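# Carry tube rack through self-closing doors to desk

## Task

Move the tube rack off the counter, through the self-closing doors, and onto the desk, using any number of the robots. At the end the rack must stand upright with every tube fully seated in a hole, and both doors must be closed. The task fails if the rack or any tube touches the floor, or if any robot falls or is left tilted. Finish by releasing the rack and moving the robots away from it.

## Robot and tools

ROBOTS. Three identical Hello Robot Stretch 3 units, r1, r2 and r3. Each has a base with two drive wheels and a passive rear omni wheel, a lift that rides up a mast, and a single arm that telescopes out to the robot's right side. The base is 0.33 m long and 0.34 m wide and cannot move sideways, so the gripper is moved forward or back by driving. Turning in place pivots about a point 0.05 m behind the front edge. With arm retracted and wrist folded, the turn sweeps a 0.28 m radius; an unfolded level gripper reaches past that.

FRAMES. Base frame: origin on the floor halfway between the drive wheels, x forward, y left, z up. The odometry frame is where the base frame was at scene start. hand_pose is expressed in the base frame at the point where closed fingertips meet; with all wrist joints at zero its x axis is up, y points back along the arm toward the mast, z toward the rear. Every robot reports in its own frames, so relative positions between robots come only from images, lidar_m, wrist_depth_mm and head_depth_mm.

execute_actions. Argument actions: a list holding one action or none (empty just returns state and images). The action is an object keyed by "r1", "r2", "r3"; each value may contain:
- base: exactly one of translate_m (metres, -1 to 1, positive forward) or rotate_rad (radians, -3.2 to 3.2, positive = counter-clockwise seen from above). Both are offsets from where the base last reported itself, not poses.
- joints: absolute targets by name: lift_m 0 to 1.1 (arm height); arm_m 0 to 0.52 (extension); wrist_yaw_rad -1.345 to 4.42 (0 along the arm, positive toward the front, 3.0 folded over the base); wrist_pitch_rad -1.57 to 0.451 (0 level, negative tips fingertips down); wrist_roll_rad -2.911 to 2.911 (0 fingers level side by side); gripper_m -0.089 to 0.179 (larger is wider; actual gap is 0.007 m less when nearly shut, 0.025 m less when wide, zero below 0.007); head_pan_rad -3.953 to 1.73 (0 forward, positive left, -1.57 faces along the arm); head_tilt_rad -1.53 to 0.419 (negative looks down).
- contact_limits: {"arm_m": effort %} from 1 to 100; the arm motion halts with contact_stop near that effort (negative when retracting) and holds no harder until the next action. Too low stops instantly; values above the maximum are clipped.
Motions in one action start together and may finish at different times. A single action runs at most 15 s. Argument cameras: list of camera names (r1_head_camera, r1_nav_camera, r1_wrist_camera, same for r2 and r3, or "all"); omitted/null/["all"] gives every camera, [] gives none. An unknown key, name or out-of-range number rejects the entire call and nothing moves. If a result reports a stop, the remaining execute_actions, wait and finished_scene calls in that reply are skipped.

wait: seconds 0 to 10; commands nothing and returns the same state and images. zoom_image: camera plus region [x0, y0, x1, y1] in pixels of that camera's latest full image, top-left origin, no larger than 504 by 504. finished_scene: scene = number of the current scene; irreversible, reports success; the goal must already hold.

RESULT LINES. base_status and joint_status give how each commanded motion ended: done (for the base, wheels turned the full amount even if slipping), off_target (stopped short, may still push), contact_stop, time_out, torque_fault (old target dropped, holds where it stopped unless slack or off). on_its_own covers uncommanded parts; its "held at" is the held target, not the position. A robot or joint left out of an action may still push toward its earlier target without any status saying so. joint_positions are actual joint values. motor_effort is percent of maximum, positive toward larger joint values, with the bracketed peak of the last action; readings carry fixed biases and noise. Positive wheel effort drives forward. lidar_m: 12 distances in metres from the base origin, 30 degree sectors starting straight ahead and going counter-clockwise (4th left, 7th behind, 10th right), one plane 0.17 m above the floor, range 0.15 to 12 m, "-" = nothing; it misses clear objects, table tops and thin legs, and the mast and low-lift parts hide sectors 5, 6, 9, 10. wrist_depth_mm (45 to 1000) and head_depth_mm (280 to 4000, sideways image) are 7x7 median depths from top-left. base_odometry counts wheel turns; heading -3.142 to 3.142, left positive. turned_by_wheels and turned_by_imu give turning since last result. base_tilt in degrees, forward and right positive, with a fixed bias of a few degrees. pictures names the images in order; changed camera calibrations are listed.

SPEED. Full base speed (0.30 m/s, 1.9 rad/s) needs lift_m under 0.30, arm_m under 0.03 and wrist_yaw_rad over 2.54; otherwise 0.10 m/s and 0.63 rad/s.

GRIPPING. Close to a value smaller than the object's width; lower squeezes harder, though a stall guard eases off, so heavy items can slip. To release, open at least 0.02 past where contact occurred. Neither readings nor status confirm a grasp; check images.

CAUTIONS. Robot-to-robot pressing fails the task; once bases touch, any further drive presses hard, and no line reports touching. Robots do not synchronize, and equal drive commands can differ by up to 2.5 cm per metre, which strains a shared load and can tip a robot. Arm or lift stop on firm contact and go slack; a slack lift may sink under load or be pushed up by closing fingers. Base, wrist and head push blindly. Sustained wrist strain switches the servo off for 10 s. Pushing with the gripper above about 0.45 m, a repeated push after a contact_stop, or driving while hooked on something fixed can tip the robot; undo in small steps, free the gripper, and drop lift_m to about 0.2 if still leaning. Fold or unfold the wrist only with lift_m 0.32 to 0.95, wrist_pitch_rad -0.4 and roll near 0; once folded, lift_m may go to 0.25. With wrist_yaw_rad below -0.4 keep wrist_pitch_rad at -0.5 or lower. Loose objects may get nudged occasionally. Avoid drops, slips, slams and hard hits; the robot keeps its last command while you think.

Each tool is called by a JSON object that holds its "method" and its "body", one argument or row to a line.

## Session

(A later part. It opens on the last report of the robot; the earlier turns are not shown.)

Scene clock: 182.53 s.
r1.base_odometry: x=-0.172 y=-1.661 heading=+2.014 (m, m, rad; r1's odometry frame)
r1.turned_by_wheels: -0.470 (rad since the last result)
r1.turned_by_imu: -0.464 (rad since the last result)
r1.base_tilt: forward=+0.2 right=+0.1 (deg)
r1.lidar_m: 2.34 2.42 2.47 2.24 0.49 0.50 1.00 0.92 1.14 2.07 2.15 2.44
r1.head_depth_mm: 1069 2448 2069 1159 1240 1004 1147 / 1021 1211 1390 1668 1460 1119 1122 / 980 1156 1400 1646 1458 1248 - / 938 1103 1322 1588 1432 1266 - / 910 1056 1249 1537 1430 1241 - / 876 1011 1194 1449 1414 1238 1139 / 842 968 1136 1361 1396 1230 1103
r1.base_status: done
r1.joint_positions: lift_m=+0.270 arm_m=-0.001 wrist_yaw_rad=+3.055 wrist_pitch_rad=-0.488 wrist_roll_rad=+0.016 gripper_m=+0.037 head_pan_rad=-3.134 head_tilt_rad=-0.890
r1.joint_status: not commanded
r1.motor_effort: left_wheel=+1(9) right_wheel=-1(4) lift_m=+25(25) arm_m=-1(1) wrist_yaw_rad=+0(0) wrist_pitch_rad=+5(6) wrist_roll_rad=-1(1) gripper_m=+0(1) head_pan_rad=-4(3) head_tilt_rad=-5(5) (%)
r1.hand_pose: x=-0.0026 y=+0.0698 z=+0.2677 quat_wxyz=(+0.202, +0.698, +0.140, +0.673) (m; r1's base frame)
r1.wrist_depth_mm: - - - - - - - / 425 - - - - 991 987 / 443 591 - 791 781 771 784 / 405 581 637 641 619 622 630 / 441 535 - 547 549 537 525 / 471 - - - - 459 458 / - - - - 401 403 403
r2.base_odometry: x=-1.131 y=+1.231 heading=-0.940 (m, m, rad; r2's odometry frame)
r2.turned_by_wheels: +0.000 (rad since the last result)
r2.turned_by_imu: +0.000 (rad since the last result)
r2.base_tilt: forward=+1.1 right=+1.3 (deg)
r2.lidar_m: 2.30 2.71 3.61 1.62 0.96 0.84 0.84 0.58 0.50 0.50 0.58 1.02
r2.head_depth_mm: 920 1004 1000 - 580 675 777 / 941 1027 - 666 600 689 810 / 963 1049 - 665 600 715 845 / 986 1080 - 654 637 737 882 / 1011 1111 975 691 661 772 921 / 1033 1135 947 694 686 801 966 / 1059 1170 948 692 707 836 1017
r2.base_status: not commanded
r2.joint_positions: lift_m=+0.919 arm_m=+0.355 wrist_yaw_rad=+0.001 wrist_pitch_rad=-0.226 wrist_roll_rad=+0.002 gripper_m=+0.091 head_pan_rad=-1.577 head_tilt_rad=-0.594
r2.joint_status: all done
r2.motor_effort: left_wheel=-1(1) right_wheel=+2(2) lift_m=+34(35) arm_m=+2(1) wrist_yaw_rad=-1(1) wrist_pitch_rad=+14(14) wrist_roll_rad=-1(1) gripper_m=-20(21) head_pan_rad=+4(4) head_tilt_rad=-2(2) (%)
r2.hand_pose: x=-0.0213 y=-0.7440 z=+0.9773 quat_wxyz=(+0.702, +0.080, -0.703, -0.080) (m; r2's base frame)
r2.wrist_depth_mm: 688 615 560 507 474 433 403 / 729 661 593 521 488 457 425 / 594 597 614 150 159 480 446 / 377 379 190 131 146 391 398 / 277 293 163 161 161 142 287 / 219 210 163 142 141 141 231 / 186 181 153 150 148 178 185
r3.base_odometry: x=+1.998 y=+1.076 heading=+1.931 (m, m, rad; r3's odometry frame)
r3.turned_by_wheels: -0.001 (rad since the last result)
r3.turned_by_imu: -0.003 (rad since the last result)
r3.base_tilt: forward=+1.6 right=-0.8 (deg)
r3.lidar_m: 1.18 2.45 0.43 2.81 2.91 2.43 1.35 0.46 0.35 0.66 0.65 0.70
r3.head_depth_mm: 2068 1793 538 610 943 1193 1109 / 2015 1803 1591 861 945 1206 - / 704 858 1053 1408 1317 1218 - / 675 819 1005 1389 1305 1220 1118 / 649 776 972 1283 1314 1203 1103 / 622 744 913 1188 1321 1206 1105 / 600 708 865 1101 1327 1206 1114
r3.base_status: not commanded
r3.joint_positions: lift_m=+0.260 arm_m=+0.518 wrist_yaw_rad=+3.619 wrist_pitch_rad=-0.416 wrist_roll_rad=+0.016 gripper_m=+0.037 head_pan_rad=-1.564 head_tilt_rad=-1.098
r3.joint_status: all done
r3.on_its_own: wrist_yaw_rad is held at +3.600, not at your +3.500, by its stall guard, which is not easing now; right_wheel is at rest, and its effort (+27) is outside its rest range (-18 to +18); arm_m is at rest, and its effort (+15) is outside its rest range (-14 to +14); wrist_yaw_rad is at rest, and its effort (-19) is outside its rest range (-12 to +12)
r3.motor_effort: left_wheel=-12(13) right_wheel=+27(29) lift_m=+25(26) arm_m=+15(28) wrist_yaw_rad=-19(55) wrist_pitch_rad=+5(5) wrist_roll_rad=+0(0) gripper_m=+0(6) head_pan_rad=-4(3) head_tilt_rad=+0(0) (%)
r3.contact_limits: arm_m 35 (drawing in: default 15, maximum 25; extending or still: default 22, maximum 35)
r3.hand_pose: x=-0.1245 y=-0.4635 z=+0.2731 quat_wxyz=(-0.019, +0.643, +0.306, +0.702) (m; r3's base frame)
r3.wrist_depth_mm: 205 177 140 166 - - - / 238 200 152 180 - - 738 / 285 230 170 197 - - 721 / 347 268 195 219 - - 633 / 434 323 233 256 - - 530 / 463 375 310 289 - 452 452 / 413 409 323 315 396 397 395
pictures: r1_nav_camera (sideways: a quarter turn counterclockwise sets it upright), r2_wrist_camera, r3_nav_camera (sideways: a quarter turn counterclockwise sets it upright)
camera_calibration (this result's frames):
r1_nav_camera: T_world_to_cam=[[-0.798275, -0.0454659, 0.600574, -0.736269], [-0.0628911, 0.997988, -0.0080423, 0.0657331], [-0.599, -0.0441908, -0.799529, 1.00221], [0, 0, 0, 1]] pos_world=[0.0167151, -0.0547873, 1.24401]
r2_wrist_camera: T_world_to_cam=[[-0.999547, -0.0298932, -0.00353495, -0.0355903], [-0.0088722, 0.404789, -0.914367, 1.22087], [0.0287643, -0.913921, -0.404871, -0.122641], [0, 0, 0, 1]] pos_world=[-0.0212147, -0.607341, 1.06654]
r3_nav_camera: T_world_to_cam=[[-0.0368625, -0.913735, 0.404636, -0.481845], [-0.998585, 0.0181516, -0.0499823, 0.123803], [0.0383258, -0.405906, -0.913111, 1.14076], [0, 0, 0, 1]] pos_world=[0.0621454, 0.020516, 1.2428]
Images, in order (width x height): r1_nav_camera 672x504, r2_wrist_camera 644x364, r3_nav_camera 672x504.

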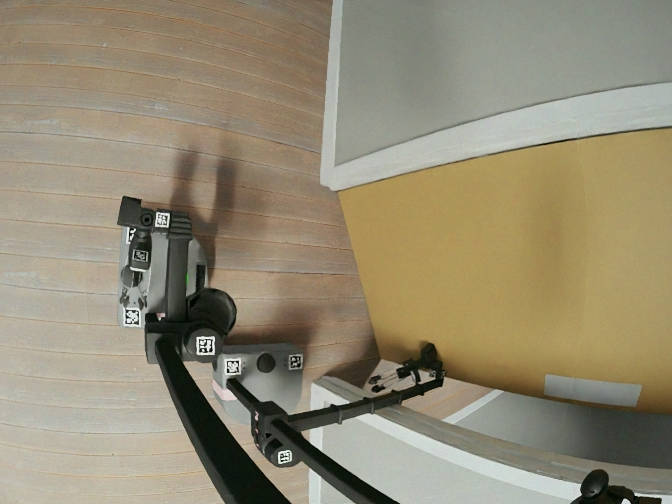

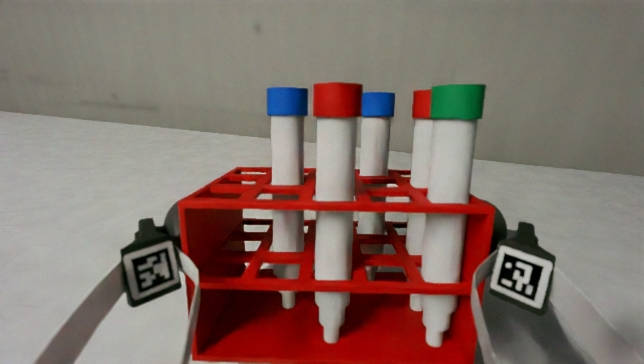

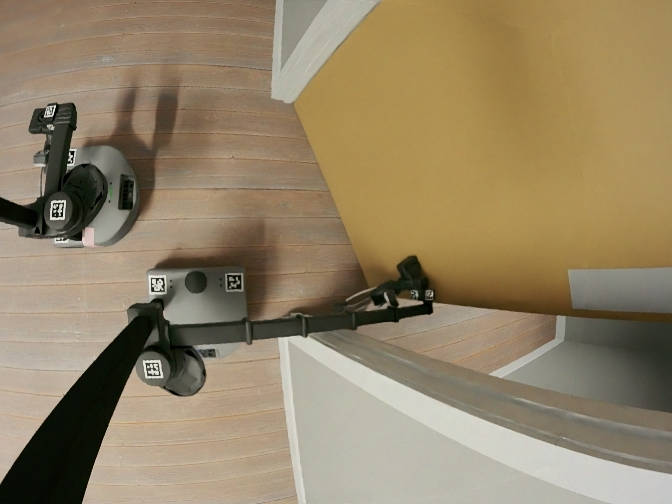

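{"method": "execute_actions", "body": {
  "actions": [
    {"r2":{"joints":{"lift_m":0.895}},"r1":{"base":{"rotate_rad":-0.07}}}
  ],
  "cameras": []
}}

{"method": "execute_actions", "body": {
  "actions": [
    {"r2":{"joints":{"gripper_m":0.179}},"r1":{"base":{"translate_m":-0.4}}}
  ],
  "cameras": ["r3_nav_camera"]
}}

{"method": "execute_actions", "body": {
  "actions": [
    {"r2":{"joints":{"lift_m":1.015,"wrist_pitch_rad":-0.7}},"r1":{"base":{"translate_m":-0.3},"joints":{"lift_m":0.31}}}
  ],
  "cameras": []
}}

{"method": "execute_actions", "body": {
  "actions": [
    {"r2":{"joints":{"arm_m":0.435}}}
  ],
  "cameras": ["r2_wrist_camera","r3_nav_camera"]
}}

Scene clock: 199.53 s.
r1.base_odometry: x=-0.172 y=-1.661 heading=+1.944 (m, m, rad; r1's odometry frame)
r1.turned_by_wheels: -0.070 (rad since the last result)
r1.turned_by_imu: -0.068 (rad since the last result)
r1.base_tilt: forward=+0.2 right=+0.1 (deg)
r1.lidar_m: 2.34 2.38 2.46 2.24 1.26 0.49 1.01 0.92 1.07 2.07 2.11 2.50
r1.head_depth_mm: 2406 2412 1128 1159 980 1077 1160 / 1079 1323 1403 1558 1272 1119 1152 / 1026 1209 1411 1689 1453 1215 - / 975 1143 1377 1604 1431 1263 - / 929 1077 1285 1554 1422 1250 - / 890 1017 1214 1475 1413 1239 1134 / 856 978 1148 1378 1399 1232 1103
r1.base_status: done
r1.joint_positions: lift_m=+0.270 arm_m=-0.001 wrist_yaw_rad=+3.055 wrist_pitch_rad=-0.488 wrist_roll_rad=+0.016 gripper_m=+0.037 head_pan_rad=-3.134 head_tilt_rad=-0.890
r1.joint_status: not commanded
r1.motor_effort: left_wheel=+1(10) right_wheel=+0(4) lift_m=+25(25) arm_m=+0(0) wrist_yaw_rad=+0(1) wrist_pitch_rad=+6(6) wrist_roll_rad=-1(1) gripper_m=-1(0) head_pan_rad=-4(4) head_tilt_rad=-5(5) (%)
r1.hand_pose: x=-0.0026 y=+0.0698 z=+0.2677 quat_wxyz=(+0.202, +0.698, +0.140, +0.673) (m; r1's base frame)
r1.wrist_depth_mm: - - - - - - - / - - - 991 - - - / 445 753 - 773 774 790 783 / 417 603 646 639 642 631 636 / 418 536 - 548 545 536 533 / 456 - - - - 452 455 / - - - - 408 408 402
r2.base_odometry: x=-1.131 y=+1.231 heading=-0.940 (m, m, rad; r2's odometry frame)
r2.turned_by_wheels: +0.000 (rad since the last result)
r2.turned_by_imu: +0.000 (rad since the last result)
r2.base_tilt: forward=+1.1 right=+1.3 (deg)
r2.lidar_m: 2.30 2.71 3.60 1.62 0.96 0.84 0.84 0.58 0.50 0.50 0.58 1.02
r2.head_depth_mm: 921 1005 947 - - 681 776 / 945 1029 1079 641 599 689 807 / 962 1052 - 644 599 714 843 / 983 1080 813 643 637 736 880 / 1009 1110 947 692 662 771 923 / 1032 1138 951 693 686 802 968 / 1056 1172 950 693 709 837 1018
r2.base_status: not commanded
r2.joint_positions: lift_m=+0.896 arm_m=+0.355 wrist_yaw_rad=+0.001 wrist_pitch_rad=-0.215 wrist_roll_rad=+0.002 gripper_m=+0.091 head_pan_rad=-1.577 head_tilt_rad=-0.594
r2.joint_status: all done
r2.motor_effort: left_wheel=-1(0) right_wheel=+2(2) lift_m=+15(30) arm_m=+3(3) wrist_yaw_rad=-1(1) wrist_pitch_rad=+8(14) wrist_roll_rad=-1(1) gripper_m=-20(20) head_pan_rad=+5(4) head_tilt_rad=-3(2) (%)
r2.hand_pose: x=-0.0213 y=-0.7449 z=+0.9560 quat_wxyz=(+0.703, +0.076, -0.703, -0.076) (m; r2's base frame)
r2.wrist_depth_mm: 681 613 557 506 473 439 410 / 732 665 597 510 474 451 426 / 535 540 545 140 168 466 448 / 330 336 152 135 148 323 351 / 241 248 161 138 141 133 251 / 190 183 147 146 147 141 201 / - 156 152 153 153 154 160
r3.base_odometry: x=+1.998 y=+1.076 heading=+1.931 (m, m, rad; r3's odometry frame)
r3.turned_by_wheels: +0.000 (rad since the last result)
r3.turned_by_imu: +0.001 (rad since the last result)
r3.base_tilt: forward=+1.7 right=-0.8 (deg)
r3.lidar_m: 1.18 2.45 0.44 2.82 2.91 2.43 1.35 0.47 0.35 0.66 0.65 0.71
r3.head_depth_mm: 2037 1803 538 610 945 1200 1103 / 2018 1788 1593 863 942 1204 - / 703 861 1053 1404 1315 1225 - / 677 820 1007 1380 1315 1215 1129 / 649 775 971 1282 1309 1203 1115 / 623 741 914 1186 1315 1204 1115 / 599 708 862 1116 1321 1211 1105
r3.base_status: not commanded
r3.joint_positions: lift_m=+0.260 arm_m=+0.518 wrist_yaw_rad=+3.619 wrist_pitch_rad=-0.416 wrist_roll_rad=+0.016 gripper_m=+0.037 head_pan_rad=-1.564 head_tilt_rad=-1.098
r3.joint_status: not commanded
r3.on_its_own: wrist_yaw_rad is held at +3.600, not at your +3.500, by its stall guard, which is not easing now; right_wheel is at rest, and its effort (+28) is outside its rest range (-18 to +18); arm_m is at rest, and its effort (+15) is outside its rest range (-14 to +14); wrist_yaw_rad is at rest, and its effort (-19) is outside its rest range (-12 to +12)
r3.motor_effort: left_wheel=-12(12) right_wheel=+28(28) lift_m=+25(25) arm_m=+15(14) wrist_yaw_rad=-19(20) wrist_pitch_rad=+5(5) wrist_roll_rad=+0(0) gripper_m=+0(0) head_pan_rad=-3(4) head_tilt_rad=-1(0) (%)
r3.hand_pose: x=-0.1245 y=-0.4635 z=+0.2731 quat_wxyz=(-0.019, +0.643, +0.306, +0.702) (m; r3's base frame)
r3.wrist_depth_mm: 207 178 140 165 - - - / 237 199 152 180 - - 735 / 286 229 170 197 - - 713 / 346 268 193 220 - - 641 / 433 323 231 255 - - 529 / 466 378 309 289 - 458 452 / 412 406 323 319 402 396 395
pictures: none
No camera images: the call's "cameras" was empty. Leave "cameras" out to get every camera's image.

Scene clock: 202.53 s.
r1.base_odometry: x=-0.027 y=-2.034 heading=+1.944 (m, m, rad; r1's odometry frame)
r1.turned_by_wheels: +0.000 (rad since the last result)
r1.turned_by_imu: +0.001 (rad since the last result)
r1.base_tilt: forward=+0.2 right=+0.2 (deg)
r1.lidar_m: 2.73 2.79 2.62 0.33 0.26 0.60 0.65 0.63 0.63 1.25 2.15 2.77
r1.head_depth_mm: 712 871 2024 1728 965 1115 1007 / 673 802 997 1149 1403 1251 1005 / 641 757 920 1140 1407 1264 - / 611 716 858 1075 1375 1272 - / 583 677 808 991 1289 1244 - / 557 643 758 923 1175 1240 1131 / 532 614 716 861 1080 1227 1105
r1.base_status: done
r1.joint_positions: lift_m=+0.270 arm_m=-0.001 wrist_yaw_rad=+3.055 wrist_pitch_rad=-0.488 wrist_roll_rad=+0.016 gripper_m=+0.037 head_pan_rad=-3.134 head_tilt_rad=-0.890
r1.joint_status: not commanded
r1.motor_effort: left_wheel=+2(7) right_wheel=-1(5) lift_m=+25(25) arm_m=+1(0) wrist_yaw_rad=+0(0) wrist_pitch_rad=+6(6) wrist_roll_rad=+0(1) gripper_m=-1(0) head_pan_rad=-3(4) head_tilt_rad=-5(5) (%)
r1.hand_pose: x=-0.0026 y=+0.0698 z=+0.2677 quat_wxyz=(+0.202, +0.698, +0.140, +0.673) (m; r1's base frame)
r1.wrist_depth_mm: 583 860 - - - - - / 570 819 - 572 - - - / 541 495 - 447 788 771 773 / 563 377 378 379 637 642 631 / 517 369 - 400 539 525 524 / 478 - - - - 456 460 / - - - - 405 405 398
r2.base_odometry: x=-1.131 y=+1.231 heading=-0.940 (m, m, rad; r2's odometry frame)
r2.turned_by_wheels: +0.000 (rad since the last result)
r2.turned_by_imu: +0.000 (rad since the last result)
r2.base_tilt: forward=+1.1 right=+1.3 (deg)
r2.lidar_m: 2.30 2.71 3.60 1.62 0.96 0.84 0.84 0.58 0.50 0.50 0.58 1.02
r2.head_depth_mm: 921 1004 943 - - 680 776 / 941 1026 1084 641 599 688 808 / 963 1055 - 642 600 715 842 / 988 1078 751 643 636 736 881 / 1006 1107 947 693 663 770 923 / 1033 1138 950 694 685 802 967 / 1058 1169 948 692 709 834 1016
r2.base_status: not commanded
r2.joint_positions: lift_m=+0.895 arm_m=+0.355 wrist_yaw_rad=+0.001 wrist_pitch_rad=-0.218 wrist_roll_rad=+0.002 gripper_m=+0.179 head_pan_rad=-1.577 head_tilt_rad=-0.594
r2.joint_status: all done
r2.motor_effort: left_wheel=+0(1) right_wheel=+2(2) lift_m=+15(15) arm_m=+2(1) wrist_yaw_rad=-1(1) wrist_pitch_rad=+10(10) wrist_roll_rad=-1(1) gripper_m=-1(96) head_pan_rad=+4(4) head_tilt_rad=-3(2) (%)
r2.hand_pose: x=-0.0213 y=-0.7447 z=+0.9553 quat_wxyz=(+0.703, +0.077, -0.703, -0.077) (m; r2's base frame)
r2.wrist_depth_mm: 691 621 565 515 472 438 405 / 723 659 596 508 471 452 425 / 527 527 533 138 166 464 448 / 328 330 161 137 149 321 346 / 239 242 162 138 140 134 250 / 197 182 147 147 149 178 203 / 150 156 153 153 154 158 156
r3.base_odometry: x=+1.998 y=+1.076 heading=+1.931 (m, m, rad; r3's odometry frame)
r3.turned_by_wheels: +0.000 (rad since the last result)
r3.turned_by_imu: +0.000 (rad since the last result)
r3.base_tilt: forward=+1.6 right=-0.8 (deg)
r3.lidar_m: 1.18 0.27 2.93 2.81 2.90 2.44 1.35 0.46 0.35 0.66 0.65 0.70
r3.head_depth_mm: 2072 1783 538 609 945 1199 1110 / 2033 1803 1602 868 942 1214 - / 705 863 1055 1413 1301 1214 - / 674 815 1007 1378 1318 1212 1119 / 647 776 971 1286 1322 1202 721 / 623 739 910 1188 1319 744 638 / 598 712 863 1109 1317 1196 709
r3.base_status: not commanded
r3.joint_positions: lift_m=+0.260 arm_m=+0.518 wrist_yaw_rad=+3.619 wrist_pitch_rad=-0.416 wrist_roll_rad=+0.016 gripper_m=+0.037 head_pan_rad=-1.564 head_tilt_rad=-1.098
r3.joint_status: not commanded
r3.on_its_own: wrist_yaw_rad is held at +3.600, not at your +3.500, by its stall guard, which is not easing now; right_wheel is at rest, and its effort (+28) is outside its rest range (-18 to +18); arm_m is at rest, and its effort (+15) is outside its rest range (-14 to +14); wrist_yaw_rad is at rest, and its effort (-19) is outside its rest range (-12 to +12)
r3.motor_effort: left_wheel=-12(12) right_wheel=+28(28) lift_m=+25(26) arm_m=+15(15) wrist_yaw_rad=-19(19) wrist_pitch_rad=+5(5) wrist_roll_rad=+0(0) gripper_m=+1(0) head_pan_rad=-4(4) head_tilt_rad=-1(1) (%)
r3.hand_pose: x=-0.1245 y=-0.4635 z=+0.2731 quat_wxyz=(-0.019, +0.643, +0.306, +0.702) (m; r3's base frame)
r3.wrist_depth_mm: 206 177 140 166 - - - / 237 200 152 180 - - - / 284 230 171 197 - - 533 / 347 270 194 220 - - 451 / 436 323 233 256 - - 471 / 467 377 310 291 - 453 450 / 411 408 323 318 398 398 394
pictures: r3_nav_camera (sideways: a quarter turn counterclockwise sets it upright)
camera_calibration (this result's frames):
r3_nav_camera: T_world_to_cam=[[-0.0368626, -0.913735, 0.404636, -0.481845], [-0.998585, 0.0181517, -0.0499823, 0.123803], [0.0383257, -0.405906, -0.913111, 1.14076], [0, 0, 0, 1]] pos_world=[0.0621454, 0.020516, 1.2428]
Images, in order (width x height): r3_nav_camera 672x504.

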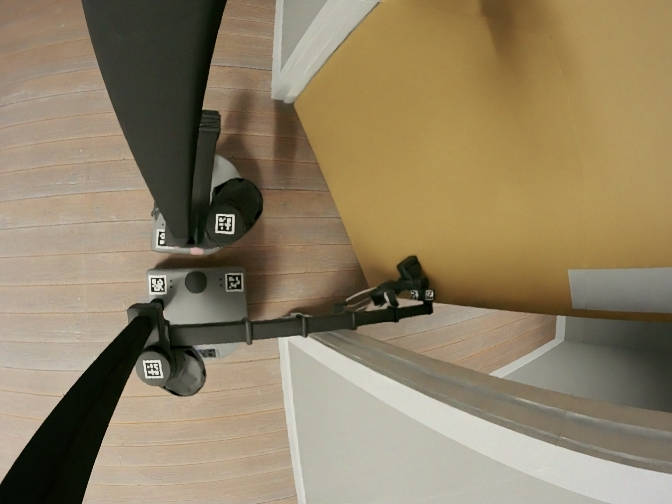

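Scene clock: 206.37 s.
r1.base_odometry: x=+0.083 y=-2.313 heading=+1.944 (m, m, rad; r1's odometry frame)
r1.turned_by_wheels: +0.000 (rad since the last result)
r1.turned_by_imu: +0.001 (rad since the last result)
r1.base_tilt: forward=+0.2 right=+0.2 (deg)
r1.lidar_m: 3.04 0.46 0.29 0.64 0.43 0.49 0.37 0.36 0.39 0.52 2.17 2.80
r1.head_depth_mm: 395 475 596 803 1449 897 969 / 375 446 550 716 921 1206 1140 / 356 420 512 651 900 1244 - / 339 396 476 598 797 1129 - / 324 376 446 552 719 1036 - / 309 357 421 511 653 902 1119 / 297 340 398 478 599 801 1079
r1.base_status: done
r1.joint_positions: lift_m=+0.310 arm_m=-0.001 wrist_yaw_rad=+3.055 wrist_pitch_rad=-0.488 wrist_roll_rad=+0.016 gripper_m=+0.037 head_pan_rad=-3.134 head_tilt_rad=-0.890
r1.joint_status: all done
r1.motor_effort: left_wheel=+1(9) right_wheel=+0(5) lift_m=+52(55) arm_m=+0(0) wrist_yaw_rad=+0(0) wrist_pitch_rad=+6(6) wrist_roll_rad=-1(1) gripper_m=+0(0) head_pan_rad=-4(4) head_tilt_rad=-5(4) (%)
r1.hand_pose: x=-0.0026 y=+0.0698 z=+0.3068 quat_wxyz=(+0.202, +0.698, +0.140, +0.673) (m; r1's base frame)
r1.wrist_depth_mm: 930 411 - - - - 374 / 404 446 - - - - 428 / 888 812 - 823 554 538 805 / 699 673 592 666 440 431 647 / 599 588 571 536 396 414 465 / 510 524 - - - 483 503 / 455 - - - 446 448 443
r2.base_odometry: x=-1.131 y=+1.231 heading=-0.940 (m, m, rad; r2's odometry frame)
r2.turned_by_wheels: +0.000 (rad since the last result)
r2.turned_by_imu: +0.000 (rad since the last result)
r2.base_tilt: forward=+1.1 right=+1.3 (deg)
r2.lidar_m: 2.30 2.71 3.62 1.61 0.96 0.84 0.84 0.58 0.50 0.50 0.58 1.02
r2.head_depth_mm: 917 - 898 692 581 668 775 / 935 1039 919 692 600 688 807 / 951 - 857 692 598 715 845 / 986 - - 692 637 737 880 / 1009 1110 1003 693 662 770 924 / 1034 1135 946 694 685 803 969 / 1057 1166 951 694 711 834 1016
r2.base_status: not commanded
r2.joint_positions: lift_m=+1.015 arm_m=+0.355 wrist_yaw_rad=-0.002 wrist_pitch_rad=-0.709 wrist_roll_rad=+0.005 gripper_m=+0.179 head_pan_rad=-1.577 head_tilt_rad=-0.594
r2.joint_status: all done
r2.motor_effort: left_wheel=+0(1) right_wheel=+1(2) lift_m=+33(35) arm_m=-2(2) wrist_yaw_rad=+1(2) wrist_pitch_rad=+5(85) wrist_roll_rad=-3(7) gripper_m=+0(0) head_pan_rad=+4(5) head_tilt_rad=-3(3) (%)
r2.hand_pose: x=-0.0219 y=-0.6789 z=+0.9680 quat_wxyz=(+0.661, +0.245, -0.665, -0.247) (m; r2's base frame)
r2.wrist_depth_mm: 437 427 433 180 405 421 420 / 353 353 354 165 170 346 347 / 299 298 283 181 180 297 296 / 258 258 246 198 198 257 256 / 228 234 228 225 225 228 228 / 209 201 205 204 204 204 207 / 182 185 185 184 185 185 180
r3.base_odometry: x=+1.998 y=+1.076 heading=+1.931 (m, m, rad; r3's odometry frame)
r3.turned_by_wheels: +0.000 (rad since the last result)
r3.turned_by_imu: +0.001 (rad since the last result)
r3.base_tilt: forward=+1.6 right=-0.7 (deg)
r3.lidar_m: 1.18 2.45 2.93 2.81 2.90 2.44 1.34 0.46 0.35 0.66 0.26 0.29
r3.head_depth_mm: 2042 1804 539 612 945 1202 1107 / 2030 1794 1586 855 937 1213 - / 704 863 1054 1412 1310 1216 - / 673 821 1005 1380 1307 1202 1116 / 648 776 968 1099 748 1082 1109 / 624 735 380 461 938 1096 1107 / 593 292 332 1109 818 1165 1114
r3.base_status: not commanded
r3.joint_positions: lift_m=+0.260 arm_m=+0.518 wrist_yaw_rad=+3.619 wrist_pitch_rad=-0.416 wrist_roll_rad=+0.016 gripper_m=+0.037 head_pan_rad=-1.564 head_tilt_rad=-1.098
r3.joint_status: not commanded
r3.on_its_own: wrist_yaw_rad is held at +3.600, not at your +3.500, by its stall guard, which is not easing now; right_wheel is at rest, and its effort (+28) is outside its rest range (-18 to +18); wrist_yaw_rad is at rest, and its effort (-19) is outside its rest range (-12 to +12)
r3.motor_effort: left_wheel=-12(12) right_wheel=+28(28) lift_m=+25(25) arm_m=+14(15) wrist_yaw_rad=-19(20) wrist_pitch_rad=+5(5) wrist_roll_rad=+0(0) gripper_m=+0(0) head_pan_rad=-3(4) head_tilt_rad=+0(1) (%)
r3.hand_pose: x=-0.1245 y=-0.4635 z=+0.2731 quat_wxyz=(-0.019, +0.643, +0.306, +0.702) (m; r3's base frame)
r3.wrist_depth_mm: 205 177 140 166 - - - / 238 200 152 180 - - - / 284 231 170 198 - - 818 / 345 268 194 219 - - 638 / 434 321 232 256 - - 397 / 463 377 309 290 - 458 362 / 412 409 324 317 400 396 323
pictures: none
No camera images: the call's "cameras" was empty. Leave "cameras" out to get every camera's image.

Scene clock: 208.17 s.
r1.base_odometry: x=+0.083 y=-2.313 heading=+1.944 (m, m, rad; r1's odometry frame)
r1.turned_by_wheels: +0.000 (rad since the last result)
r1.turned_by_imu: +0.000 (rad since the last result)
r1.base_tilt: forward=+0.1 right=+0.2 (deg)
r1.lidar_m: 3.02 0.46 0.29 0.64 0.44 0.49 0.37 0.37 0.39 0.52 2.16 2.80
r1.head_depth_mm: 395 476 595 800 1433 894 974 / 375 447 550 715 925 1209 1140 / 356 419 511 650 897 1246 - / 339 396 476 597 798 1127 - / 323 376 446 552 718 1026 - / 310 357 420 513 653 901 1126 / 297 340 397 477 598 800 1076
r1.base_status: not commanded
r1.joint_positions: lift_m=+0.310 arm_m=-0.001 wrist_yaw_rad=+3.055 wrist_pitch_rad=-0.488 wrist_roll_rad=+0.016 gripper_m=+0.037 head_pan_rad=-3.134 head_tilt_rad=-0.890
r1.joint_status: not commanded
r1.motor_effort: left_wheel=+1(1) right_wheel=+0(0) lift_m=+52(52) arm_m=+0(0) wrist_yaw_rad=+0(0) wrist_pitch_rad=+6(6) wrist_roll_rad=-1(0) gripper_m=+0(1) head_pan_rad=-3(4) head_tilt_rad=-5(5) (%)
r1.hand_pose: x=-0.0026 y=+0.0698 z=+0.3068 quat_wxyz=(+0.202, +0.698, +0.140, +0.673) (m; r1's base frame)
r1.wrist_depth_mm: 944 405 - - - - 375 / 402 441 - - - - 430 / 871 782 - 807 545 526 802 / 703 686 593 653 440 423 650 / 598 598 574 534 392 416 457 / 504 516 - - - 478 503 / 455 - - - 446 451 438
r2.base_odometry: x=-1.131 y=+1.231 heading=-0.940 (m, m, rad; r2's odometry frame)
r2.turned_by_wheels: +0.000 (rad since the last result)
r2.turned_by_imu: +0.000 (rad since the last result)
r2.base_tilt: forward=+1.1 right=+1.3 (deg)
r2.lidar_m: 2.30 2.71 3.61 1.61 0.96 0.84 0.84 0.58 0.50 0.50 0.58 1.02
r2.head_depth_mm: 916 - 897 691 580 668 775 / 933 1046 947 691 600 690 812 / 948 - 855 692 601 715 842 / 980 - 783 691 636 736 881 / 1009 1109 924 693 664 771 923 / 1030 1140 945 691 684 801 967 / 1058 1166 948 693 708 835 1014
r2.base_status: not commanded
r2.joint_positions: lift_m=+1.015 arm_m=+0.435 wrist_yaw_rad=-0.002 wrist_pitch_rad=-0.710 wrist_roll_rad=+0.005 gripper_m=+0.179 head_pan_rad=-1.577 head_tilt_rad=-0.594
r2.joint_status: all done
r2.motor_effort: left_wheel=-1(0) right_wheel=+2(2) lift_m=+33(33) arm_m=+2(2) wrist_yaw_rad=+1(1) wrist_pitch_rad=+6(6) wrist_roll_rad=-3(3) gripper_m=+0(0) head_pan_rad=+5(4) head_tilt_rad=-2(2) (%)
r2.hand_pose: x=-0.0219 y=-0.7583 z=+0.9679 quat_wxyz=(+0.661, +0.245, -0.665, -0.247) (m; r2's base frame)
r2.wrist_depth_mm: 427 427 422 431 434 410 380 / 352 352 351 350 352 345 347 / 299 300 299 279 131 295 295 / 259 258 161 153 153 111 256 / 229 232 143 92 139 90 227 / 208 201 149 127 135 109 206 / 182 185 167 155 152 181 182
r3.base_odometry: x=+1.998 y=+1.076 heading=+1.931 (m, m, rad; r3's odometry frame)
r3.turned_by_wheels: +0.000 (rad since the last result)
r3.turned_by_imu: +0.000 (rad since the last result)
r3.base_tilt: forward=+1.6 right=-0.7 (deg)
r3.lidar_m: 1.18 2.45 2.93 2.81 2.90 2.44 1.35 0.46 0.35 0.66 0.26 0.29
r3.head_depth_mm: 2047 1790 539 612 945 1196 1112 / 2030 1797 1602 862 944 1206 - / 701 866 1049 1423 1305 1220 - / 674 818 1005 1390 1313 1199 1121 / 648 777 972 1094 745 1077 1107 / 621 734 381 462 935 1094 1115 / 594 291 332 1109 815 1170 1110
r3.base_status: not commanded
r3.joint_positions: lift_m=+0.260 arm_m=+0.518 wrist_yaw_rad=+3.619 wrist_pitch_rad=-0.416 wrist_roll_rad=+0.016 gripper_m=+0.037 head_pan_rad=-1.564 head_tilt_rad=-1.098
r3.joint_status: not commanded
r3.on_its_own: wrist_yaw_rad is held at +3.600, not at your +3.500, by its stall guard, which is not easing now; right_wheel is at rest, and its effort (+28) is outside its rest range (-18 to +18); arm_m is at rest, and its effort (+15) is outside its rest range (-14 to +14); wrist_yaw_rad is at rest, and its effort (-19) is outside its rest range (-12 to +12)
r3.motor_effort: left_wheel=-12(12) right_wheel=+28(29) lift_m=+25(25) arm_m=+15(15) wrist_yaw_rad=-19(19) wrist_pitch_rad=+5(5) wrist_roll_rad=+0(0) gripper_m=+0(0) head_pan_rad=-5(5) head_tilt_rad=+0(1) (%)
r3.hand_pose: x=-0.1245 y=-0.4635 z=+0.2731 quat_wxyz=(-0.019, +0.643, +0.306, +0.702) (m; r3's base frame)
r3.wrist_depth_mm: 206 178 140 166 - - - / 237 201 152 180 - - - / 285 229 170 198 - - 794 / 349 268 194 218 - - 649 / 432 322 232 256 - - 399 / 465 376 309 288 - 454 362 / 412 408 322 317 398 398 322
pictures: r2_wrist_camera, r3_nav_camera (sideways: a quarter turn counterclockwise sets it upright)
camera_calibration (this result's frames):
r2_wrist_camera: T_world_to_cam=[[-0.999616, -0.0200315, -0.0191463, -0.0140077], [-0.00381587, 0.783881, -0.620899, 1.22156], [0.0274459, -0.620587, -0.783657, 0.449566], [0, 0, 0, 1]] pos_world=[-0.0216798, -0.678843, 1.1105]
r3_nav_camera: T_world_to_cam=[[-0.0368626, -0.913735, 0.404636, -0.481845], [-0.998585, 0.0181517, -0.0499823, 0.123803], [0.0383257, -0.405906, -0.913111, 1.14076], [0, 0, 0, 1]] pos_world=[0.0621454, 0.020516, 1.2428]
Images, in order (width x height): r2_wrist_camera 644x364, r3_nav_camera 672x504.

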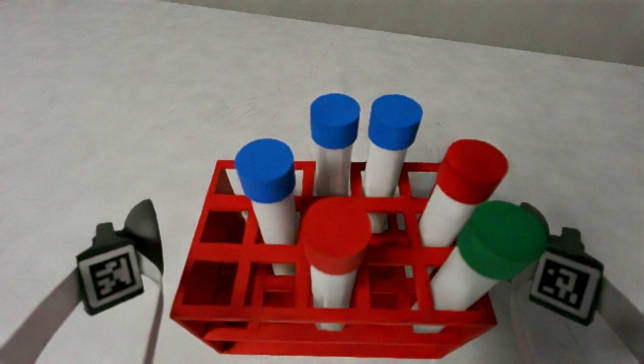

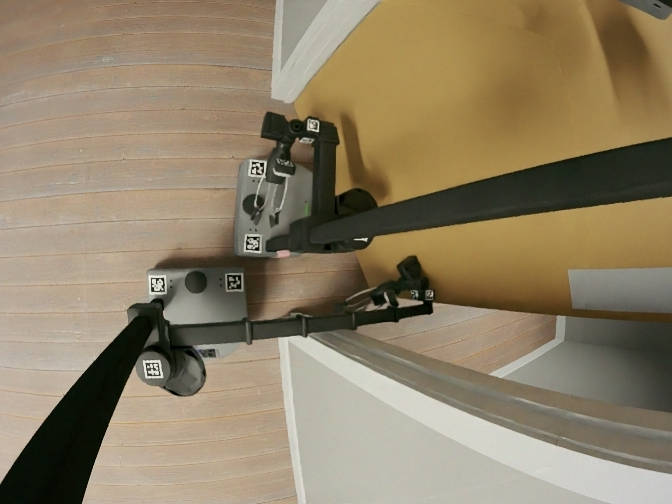

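{"method": "execute_actions", "body": {
  "actions": [
    {"r2":{"joints":{"lift_m":1.003,"arm_m":0.44}},"r1":{"base":{"translate_m":-0.16}}}
  ],
  "cameras": []
}}

{"method": "execute_actions", "body": {
  "actions": [
    {"r2":{"joints":{"gripper_m":0.085}},"r3":{"joints":{"arm_m":0.4}}}
  ],
  "cameras": ["r2_wrist_camera","r3_nav_camera"]
}}

{"method": "execute_actions", "body": {
  "actions": [
    {"r2":{"joints":{"lift_m":1.03}}}
  ],
  "cameras": ["r2_wrist_camera"]
}}

Scene clock: 219.00 s.
r1.base_odometry: x=+0.141 y=-2.462 heading=+1.944 (m, m, rad; r1's odometry frame)
r1.turned_by_wheels: +0.000 (rad since the last result)
r1.turned_by_imu: +0.022 (rad since the last result)
r1.base_tilt: forward=+0.2 right=+0.1 (deg)
r1.lidar_m: 3.19 0.40 2.78 0.39 0.42 0.38 0.27 0.26 0.27 0.37 2.19 2.88
r1.head_depth_mm: 301 360 457 625 1436 1215 805 / 292 333 415 547 806 870 1113 / - 310 379 486 678 1026 - / - 297 349 439 590 838 - / - 288 323 399 520 751 - / - - 305 366 465 640 883 / - - 293 337 420 559 804
r1.base_status: translate_m off_target (by the wheels' count: -0.1598 of -0.1600)
r1.joint_positions: lift_m=+0.310 arm_m=-0.001 wrist_yaw_rad=+3.055 wrist_pitch_rad=-0.489 wrist_roll_rad=+0.016 gripper_m=+0.037 head_pan_rad=-3.134 head_tilt_rad=-0.893
r1.joint_status: not commanded
r1.on_its_own: left_wheel is at rest, and its effort (-25) is outside its rest range (-18 to +18)
r1.motor_effort: left_wheel=-25(66) right_wheel=-16(28) lift_m=+48(52) arm_m=+0(0) wrist_yaw_rad=+0(2) wrist_pitch_rad=+7(7) wrist_roll_rad=-1(0) gripper_m=+0(0) head_pan_rad=-3(4) head_tilt_rad=-4(5) (%)
r1.hand_pose: x=-0.0027 y=+0.0697 z=+0.3068 quat_wxyz=(+0.202, +0.698, +0.140, +0.673) (m; r1's base frame)
r1.wrist_depth_mm: 310 962 417 429 - - - / 311 708 460 473 - - - / 883 862 - 540 839 538 531 / 691 708 650 608 659 438 414 / 601 586 576 593 529 401 403 / 513 529 - - - 464 473 / 455 - - - 440 439 440
r2.base_odometry: x=-1.131 y=+1.231 heading=-0.940 (m, m, rad; r2's odometry frame)
r2.turned_by_wheels: +0.000 (rad since the last result)
r2.turned_by_imu: +0.000 (rad since the last result)
r2.base_tilt: forward=+1.1 right=+1.3 (deg)
r2.lidar_m: 2.30 2.71 3.62 1.61 0.96 0.84 0.84 0.58 0.50 0.50 0.58 1.02
r2.head_depth_mm: 922 - 856 691 580 667 776 / 937 - 946 692 600 689 810 / 955 - 818 691 598 716 844 / 986 - 798 695 636 735 883 / 1011 1107 948 692 661 770 919 / 1035 1141 948 693 685 800 967 / 1061 1170 948 693 710 836 1017
r2.base_status: not commanded
r2.joint_positions: lift_m=+1.003 arm_m=+0.440 wrist_yaw_rad=-0.002 wrist_pitch_rad=-0.710 wrist_roll_rad=+0.005 gripper_m=+0.179 head_pan_rad=-1.577 head_tilt_rad=-0.594
r2.joint_status: all done
r2.motor_effort: left_wheel=-1(0) right_wheel=+2(2) lift_m=+15(29) arm_m=+3(2) wrist_yaw_rad=+1(1) wrist_pitch_rad=+6(6) wrist_roll_rad=-2(2) gripper_m=+0(1) head_pan_rad=+4(4) head_tilt_rad=-2(2) (%)
r2.hand_pose: x=-0.0219 y=-0.7633 z=+0.9569 quat_wxyz=(+0.661, +0.245, -0.665, -0.247) (m; r2's base frame)
r2.wrist_depth_mm: 405 406 402 404 411 393 379 / 331 331 332 333 330 327 328 / 283 281 280 127 126 269 279 / 245 245 140 138 139 96 242 / 216 221 127 79 129 80 209 / 199 154 149 112 123 94 195 / 171 172 138 135 135 168 170
r3.base_odometry: x=+1.998 y=+1.076 heading=+1.932 (m, m, rad; r3's odometry frame)
r3.turned_by_wheels: +0.001 (rad since the last result)
r3.turned_by_imu: +0.002 (rad since the last result)
r3.base_tilt: forward=+1.7 right=-0.8 (deg)
r3.lidar_m: 1.18 2.44 2.93 2.81 2.91 2.43 1.34 0.46 0.35 0.41 0.40 0.73
r3.head_depth_mm: 2036 1813 536 610 945 1199 1115 / 2061 1795 1588 861 944 1198 - / 804 1031 1573 1416 1308 1224 - / 752 909 1106 1403 1282 1210 1112 / 707 816 650 812 1147 1204 1107 / 385 486 938 1091 1167 1213 1111 / 646 762 921 932 1183 1210 1114
r3.base_status: not commanded
r3.joint_positions: lift_m=+0.260 arm_m=+0.520 wrist_yaw_rad=+3.602 wrist_pitch_rad=-0.416 wrist_roll_rad=+0.016 gripper_m=+0.037 head_pan_rad=-1.564 head_tilt_rad=-1.098
r3.joint_status: not commanded
r3.on_its_own: wrist_yaw_rad is held at +3.600, not at your +3.500, by its stall guard, which is not easing now
r3.motor_effort: left_wheel=+0(12) right_wheel=+1(28) lift_m=+25(25) arm_m=+4(15) wrist_yaw_rad=-1(20) wrist_pitch_rad=+5(6) wrist_roll_rad=+0(0) gripper_m=+0(0) head_pan_rad=-4(3) head_tilt_rad=-1(1) (%)
r3.hand_pose: x=-0.1211 y=-0.4632 z=+0.2731 quat_wxyz=(-0.013, +0.645, +0.300, +0.702) (m; r3's base frame)
r3.wrist_depth_mm: 202 172 140 171 - - - / 232 198 154 186 - - - / 272 224 170 200 - - 798 / 335 264 193 221 - - 645 / 413 317 230 266 - - 527 / 460 374 306 298 - 456 450 / 413 398 321 331 399 398 317
pictures: none
No camera images: the call's "cameras" was empty. Leave "cameras" out to get every camera's image.

Scene clock: 222.30 s.
r1.base_odometry: x=+0.141 y=-2.462 heading=+1.944 (m, m, rad; r1's odometry frame)
r1.turned_by_wheels: +0.000 (rad since the last result)
r1.turned_by_imu: +0.001 (rad since the last result)
r1.base_tilt: forward=+0.2 right=+0.1 (deg)
r1.lidar_m: 3.19 0.39 2.77 0.39 0.42 0.38 0.27 0.26 0.27 0.37 2.19 2.87
r1.head_depth_mm: 301 360 457 622 1436 1283 753 / 292 334 414 546 806 1254 770 / - 310 379 485 680 1101 - / - 297 348 439 589 840 - / - 288 323 399 520 748 - / - - 305 365 465 640 881 / - - 292 338 421 558 804
r1.base_status: not commanded
r1.joint_positions: lift_m=+0.310 arm_m=-0.001 wrist_yaw_rad=+3.055 wrist_pitch_rad=-0.489 wrist_roll_rad=+0.016 gripper_m=+0.037 head_pan_rad=-3.134 head_tilt_rad=-0.893
r1.joint_status: not commanded
r1.on_its_own: left_wheel is at rest, and its effort (-25) is outside its rest range (-18 to +18)
r1.motor_effort: left_wheel=-25(25) right_wheel=-16(16) lift_m=+48(48) arm_m=-1(1) wrist_yaw_rad=+0(0) wrist_pitch_rad=+6(6) wrist_roll_rad=+0(1) gripper_m=-1(0) head_pan_rad=-3(3) head_tilt_rad=-4(3) (%)
r1.hand_pose: x=-0.0027 y=+0.0697 z=+0.3068 quat_wxyz=(+0.202, +0.698, +0.140, +0.673) (m; r1's base frame)
r1.wrist_depth_mm: 181 247 418 426 - - - / - 260 382 452 - - - / 870 827 - 530 833 540 542 / 713 698 658 609 590 436 421 / 596 585 577 588 503 382 392 / 498 532 - - - 433 472 / 455 - - - 440 446 440
r2.base_odometry: x=-1.131 y=+1.231 heading=-0.940 (m, m, rad; r2's odometry frame)
r2.turned_by_wheels: +0.000 (rad since the last result)
r2.turned_by_imu: +0.000 (rad since the last result)
r2.base_tilt: forward=+1.1 right=+1.3 (deg)
r2.lidar_m: 2.30 2.70 3.62 1.62 0.96 0.84 0.84 0.58 0.50 0.50 0.59 1.02
r2.head_depth_mm: 918 - 858 692 580 666 777 / 935 - 949 692 600 691 811 / 950 - 856 691 601 716 846 / 983 - 772 694 637 738 882 / 1008 1111 947 692 663 772 924 / 1035 1137 950 693 686 803 968 / 1059 1167 950 693 712 836 1018
r2.base_status: not commanded
r2.joint_positions: lift_m=+1.003 arm_m=+0.440 wrist_yaw_rad=-0.002 wrist_pitch_rad=-0.668 wrist_roll_rad=+0.004 gripper_m=+0.086 head_pan_rad=-1.577 head_tilt_rad=-0.594
r2.joint_status: all done
r2.motor_effort: left_wheel=+0(1) right_wheel=+2(2) lift_m=+15(15) arm_m=+2(2) wrist_yaw_rad=+2(2) wrist_pitch_rad=-16(25) wrist_roll_rad=-2(5) gripper_m=-23(100) head_pan_rad=+4(4) head_tilt_rad=-4(2) (%)
r2.hand_pose: x=-0.0219 y=-0.7710 z=+0.9646 quat_wxyz=(+0.667, +0.231, -0.669, -0.233) (m; r2's base frame)
r2.wrist_depth_mm: 459 461 473 458 433 399 371 / 368 365 367 369 364 367 365 / 306 306 305 134 138 304 303 / 261 261 156 149 152 106 259 / 227 235 144 91 136 97 227 / 204 194 158 119 127 122 207 / - 181 144 156 174 181 181
r3.base_odometry: x=+1.998 y=+1.076 heading=+1.932 (m, m, rad; r3's odometry frame)
r3.turned_by_wheels: +0.000 (rad since the last result)
r3.turned_by_imu: +0.075 (rad since the last result)
r3.base_tilt: forward=+1.7 right=-0.8 (deg)
r3.lidar_m: 1.60 2.50 2.88 2.82 2.97 2.44 1.01 0.43 0.35 0.40 0.39 0.74
r3.head_depth_mm: 2072 1803 1599 671 836 1183 1114 / 820 1765 1601 1433 1039 1212 - / 749 914 1174 - 1317 1212 - / 714 868 1015 845 1205 1212 1113 / 385 460 658 866 1165 1204 1109 / 649 787 964 1101 1169 1208 1105 / 634 749 913 889 1296 1211 1114
r3.base_status: not commanded
r3.joint_positions: lift_m=+0.260 arm_m=+0.400 wrist_yaw_rad=+3.602 wrist_pitch_rad=-0.417 wrist_roll_rad=+0.010 gripper_m=+0.037 head_pan_rad=-1.565 head_tilt_rad=-1.097
r3.joint_status: all done
r3.on_its_own: wrist_yaw_rad is held at +3.600, not at your +3.500, by its stall guard, which is not easing now
r3.motor_effort: left_wheel=+0(35) right_wheel=+0(82) lift_m=+23(26) arm_m=-3(19) wrist_yaw_rad=-2(70) wrist_pitch_rad=+6(29) wrist_roll_rad=+2(5) gripper_m=+0(15) head_pan_rad=-3(4) head_tilt_rad=-1(2) (%)
r3.hand_pose: x=-0.1209 y=-0.3442 z=+0.2729 quat_wxyz=(-0.013, +0.643, +0.301, +0.704) (m; r3's base frame)
r3.wrist_depth_mm: 101 114 165 - - - - / 110 119 174 - - - - / 116 125 185 840 - - 808 / 121 136 197 658 - - 641 / 125 147 183 541 - - 533 / 131 159 181 466 - - 453 / 146 165 237 397 401 388 395
pictures: r2_wrist_camera, r3_nav_camera (sideways: a quarter turn counterclockwise sets it upright)
camera_calibration (this result's frames):
r2_wrist_camera: T_world_to_cam=[[-0.999619, -0.0215664, -0.0172212, -0.0173848], [-0.00507711, 0.75704, -0.653349, 1.23999], [0.0271275, -0.653012, -0.756861, 0.388252], [0, 0, 0, 1]] pos_world=[-0.0216149, -0.685566, 1.1037]
r3_nav_camera: T_world_to_cam=[[-0.0379492, -0.913105, 0.405954, -0.483555], [-0.998563, 0.0192635, -0.050018, 0.12385], [0.0378516, -0.407268, -0.912524, 1.14], [0, 0, 0, 1]] pos_world=[0.0621701, 0.0203642, 1.24278]
Images, in order (width x height): r2_wrist_camera 644x364, r3_nav_camera 672x504.

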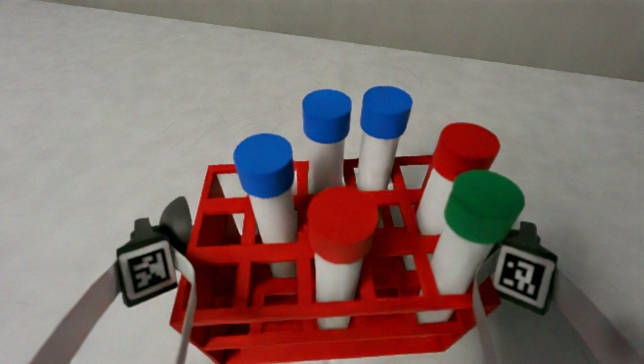

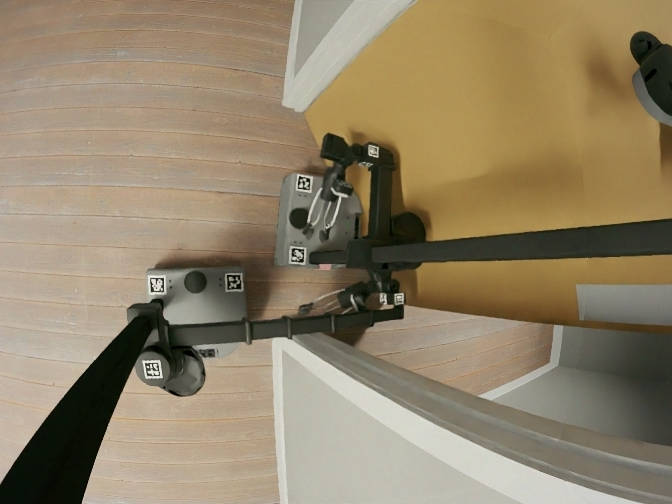

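Scene clock: 223.33 s.
r1.base_odometry: x=+0.141 y=-2.462 heading=+1.944 (m, m, rad; r1's odometry frame)
r1.turned_by_wheels: +0.000 (rad since the last result)
r1.turned_by_imu: +0.000 (rad since the last result)
r1.base_tilt: forward=+0.2 right=+0.1 (deg)
r1.lidar_m: 3.19 0.39 2.77 0.39 0.42 0.38 0.27 0.26 0.27 0.37 2.19 2.87
r1.head_depth_mm: 301 360 457 623 1437 1284 752 / 292 333 414 546 801 1250 768 / - 310 379 487 679 1098 - / - 297 349 438 589 835 - / - 288 323 398 520 747 - / - - 305 366 465 641 887 / - - 293 338 421 559 806
r1.base_status: not commanded
r1.joint_positions: lift_m=+0.310 arm_m=-0.001 wrist_yaw_rad=+3.055 wrist_pitch_rad=-0.489 wrist_roll_rad=+0.016 gripper_m=+0.037 head_pan_rad=-3.134 head_tilt_rad=-0.893
r1.joint_status: not commanded
r1.on_its_own: left_wheel is at rest, and its effort (-25) is outside its rest range (-18 to +18)
r1.motor_effort: left_wheel=-25(25) right_wheel=-16(16) lift_m=+48(48) arm_m=+0(0) wrist_yaw_rad=+0(1) wrist_pitch_rad=+6(6) wrist_roll_rad=-1(1) gripper_m=-1(0) head_pan_rad=-3(3) head_tilt_rad=-3(4) (%)
r1.hand_pose: x=-0.0027 y=+0.0697 z=+0.3068 quat_wxyz=(+0.202, +0.698, +0.140, +0.673) (m; r1's base frame)
r1.wrist_depth_mm: 182 248 413 425 - - - / - 263 386 448 - - - / 868 845 - 529 829 541 534 / 696 722 649 605 590 436 418 / 593 583 575 581 512 385 386 / 509 527 - - - 439 472 / 455 - - - 444 442 435
r2.base_odometry: x=-1.131 y=+1.231 heading=-0.940 (m, m, rad; r2's odometry frame)
r2.turned_by_wheels: +0.000 (rad since the last result)
r2.turned_by_imu: +0.000 (rad since the last result)
r2.base_tilt: forward=+1.1 right=+1.3 (deg)
r2.lidar_m: 2.30 2.71 3.60 1.61 0.96 0.84 0.84 0.58 0.50 0.50 0.58 1.02
r2.head_depth_mm: 907 - 943 691 580 667 776 / 922 1038 947 690 598 690 807 / 936 - 855 691 601 716 842 / 971 - 751 694 637 735 880 / 1009 1108 879 690 661 771 925 / 1037 1135 949 692 684 800 967 / 1061 1169 949 692 708 836 1017
r2.base_status: not commanded
r2.joint_positions: lift_m=+1.029 arm_m=+0.440 wrist_yaw_rad=-0.001 wrist_pitch_rad=-0.717 wrist_roll_rad=+0.003 gripper_m=+0.086 head_pan_rad=-1.577 head_tilt_rad=-0.594
r2.joint_status: all done
r2.motor_effort: left_wheel=+0(0) right_wheel=+2(2) lift_m=+34(35) arm_m=+2(3) wrist_yaw_rad=+1(2) wrist_pitch_rad=+9(17) wrist_roll_rad=-1(2) gripper_m=-23(23) head_pan_rad=+5(4) head_tilt_rad=-2(3) (%)
r2.hand_pose: x=-0.0218 y=-0.7620 z=+0.9816 quat_wxyz=(+0.661, +0.247, -0.663, -0.249) (m; r2's base frame)
r2.wrist_depth_mm: 449 450 449 461 434 410 379 / 367 370 368 372 368 367 368 / 316 314 315 133 296 313 312 / 274 275 167 147 152 110 273 / 242 249 147 92 137 97 244 / 217 209 158 121 128 123 219 / 201 198 145 159 177 196 195
r3.base_odometry: x=+1.998 y=+1.076 heading=+1.932 (m, m, rad; r3's odometry frame)
r3.turned_by_wheels: +0.000 (rad since the last result)
r3.turned_by_imu: +0.000 (rad since the last result)
r3.base_tilt: forward=+1.6 right=-0.7 (deg)
r3.lidar_m: 1.60 2.49 2.88 2.82 2.97 2.44 1.01 0.43 0.35 0.40 0.39 0.74
r3.head_depth_mm: 2078 1803 1599 672 836 1171 1110 / 821 1767 1611 1449 1047 1212 - / 752 909 1175 - 1317 1224 - / 718 862 1020 837 1218 1215 1126 / 386 458 656 863 1158 1201 1108 / 650 788 967 1105 1168 1207 1114 / 631 748 916 883 1291 1209 1114
r3.base_status: not commanded
r3.joint_positions: lift_m=+0.260 arm_m=+0.400 wrist_yaw_rad=+3.602 wrist_pitch_rad=-0.417 wrist_roll_rad=+0.010 gripper_m=+0.037 head_pan_rad=-1.565 head_tilt_rad=-1.097
r3.joint_status: not commanded
r3.on_its_own: wrist_yaw_rad is held at +3.600, not at your +3.500, by its stall guard, which is not easing now
r3.motor_effort: left_wheel=+0(1) right_wheel=+0(1) lift_m=+23(23) arm_m=-2(3) wrist_yaw_rad=-2(2) wrist_pitch_rad=+6(6) wrist_roll_rad=+3(3) gripper_m=+0(0) head_pan_rad=-3(3) head_tilt_rad=-1(1) (%)
r3.hand_pose: x=-0.1209 y=-0.3442 z=+0.2729 quat_wxyz=(-0.013, +0.643, +0.301, +0.704) (m; r3's base frame)
r3.wrist_depth_mm: 101 114 164 - - - - / 110 119 174 - - - - / 116 125 184 827 - - 809 / 120 136 197 651 - - 640 / 126 148 182 549 - - 532 / 131 159 182 462 - - 458 / 147 166 237 397 401 386 394
pictures: r2_wrist_camera
camera_calibration (this result's frames):
r2_wrist_camera: T_world_to_cam=[[-0.999613, -0.0214552, -0.0177077, -0.0162846], [-0.00601825, 0.788247, -0.61533, 1.23081], [0.0271601, -0.614985, -0.788071, 0.466586], [0, 0, 0, 1]] pos_world=[-0.0215435, -0.683588, 1.12477]
Images, in order (width x height): r2_wrist_camera 644x364.

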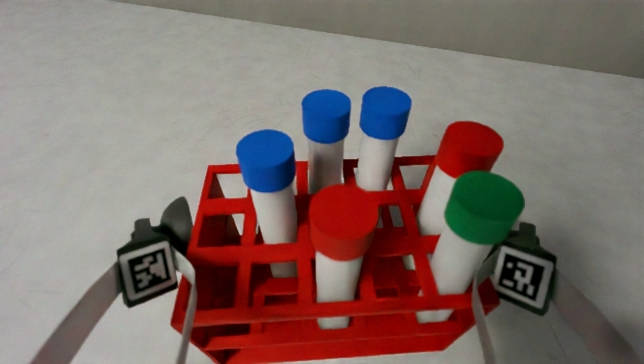

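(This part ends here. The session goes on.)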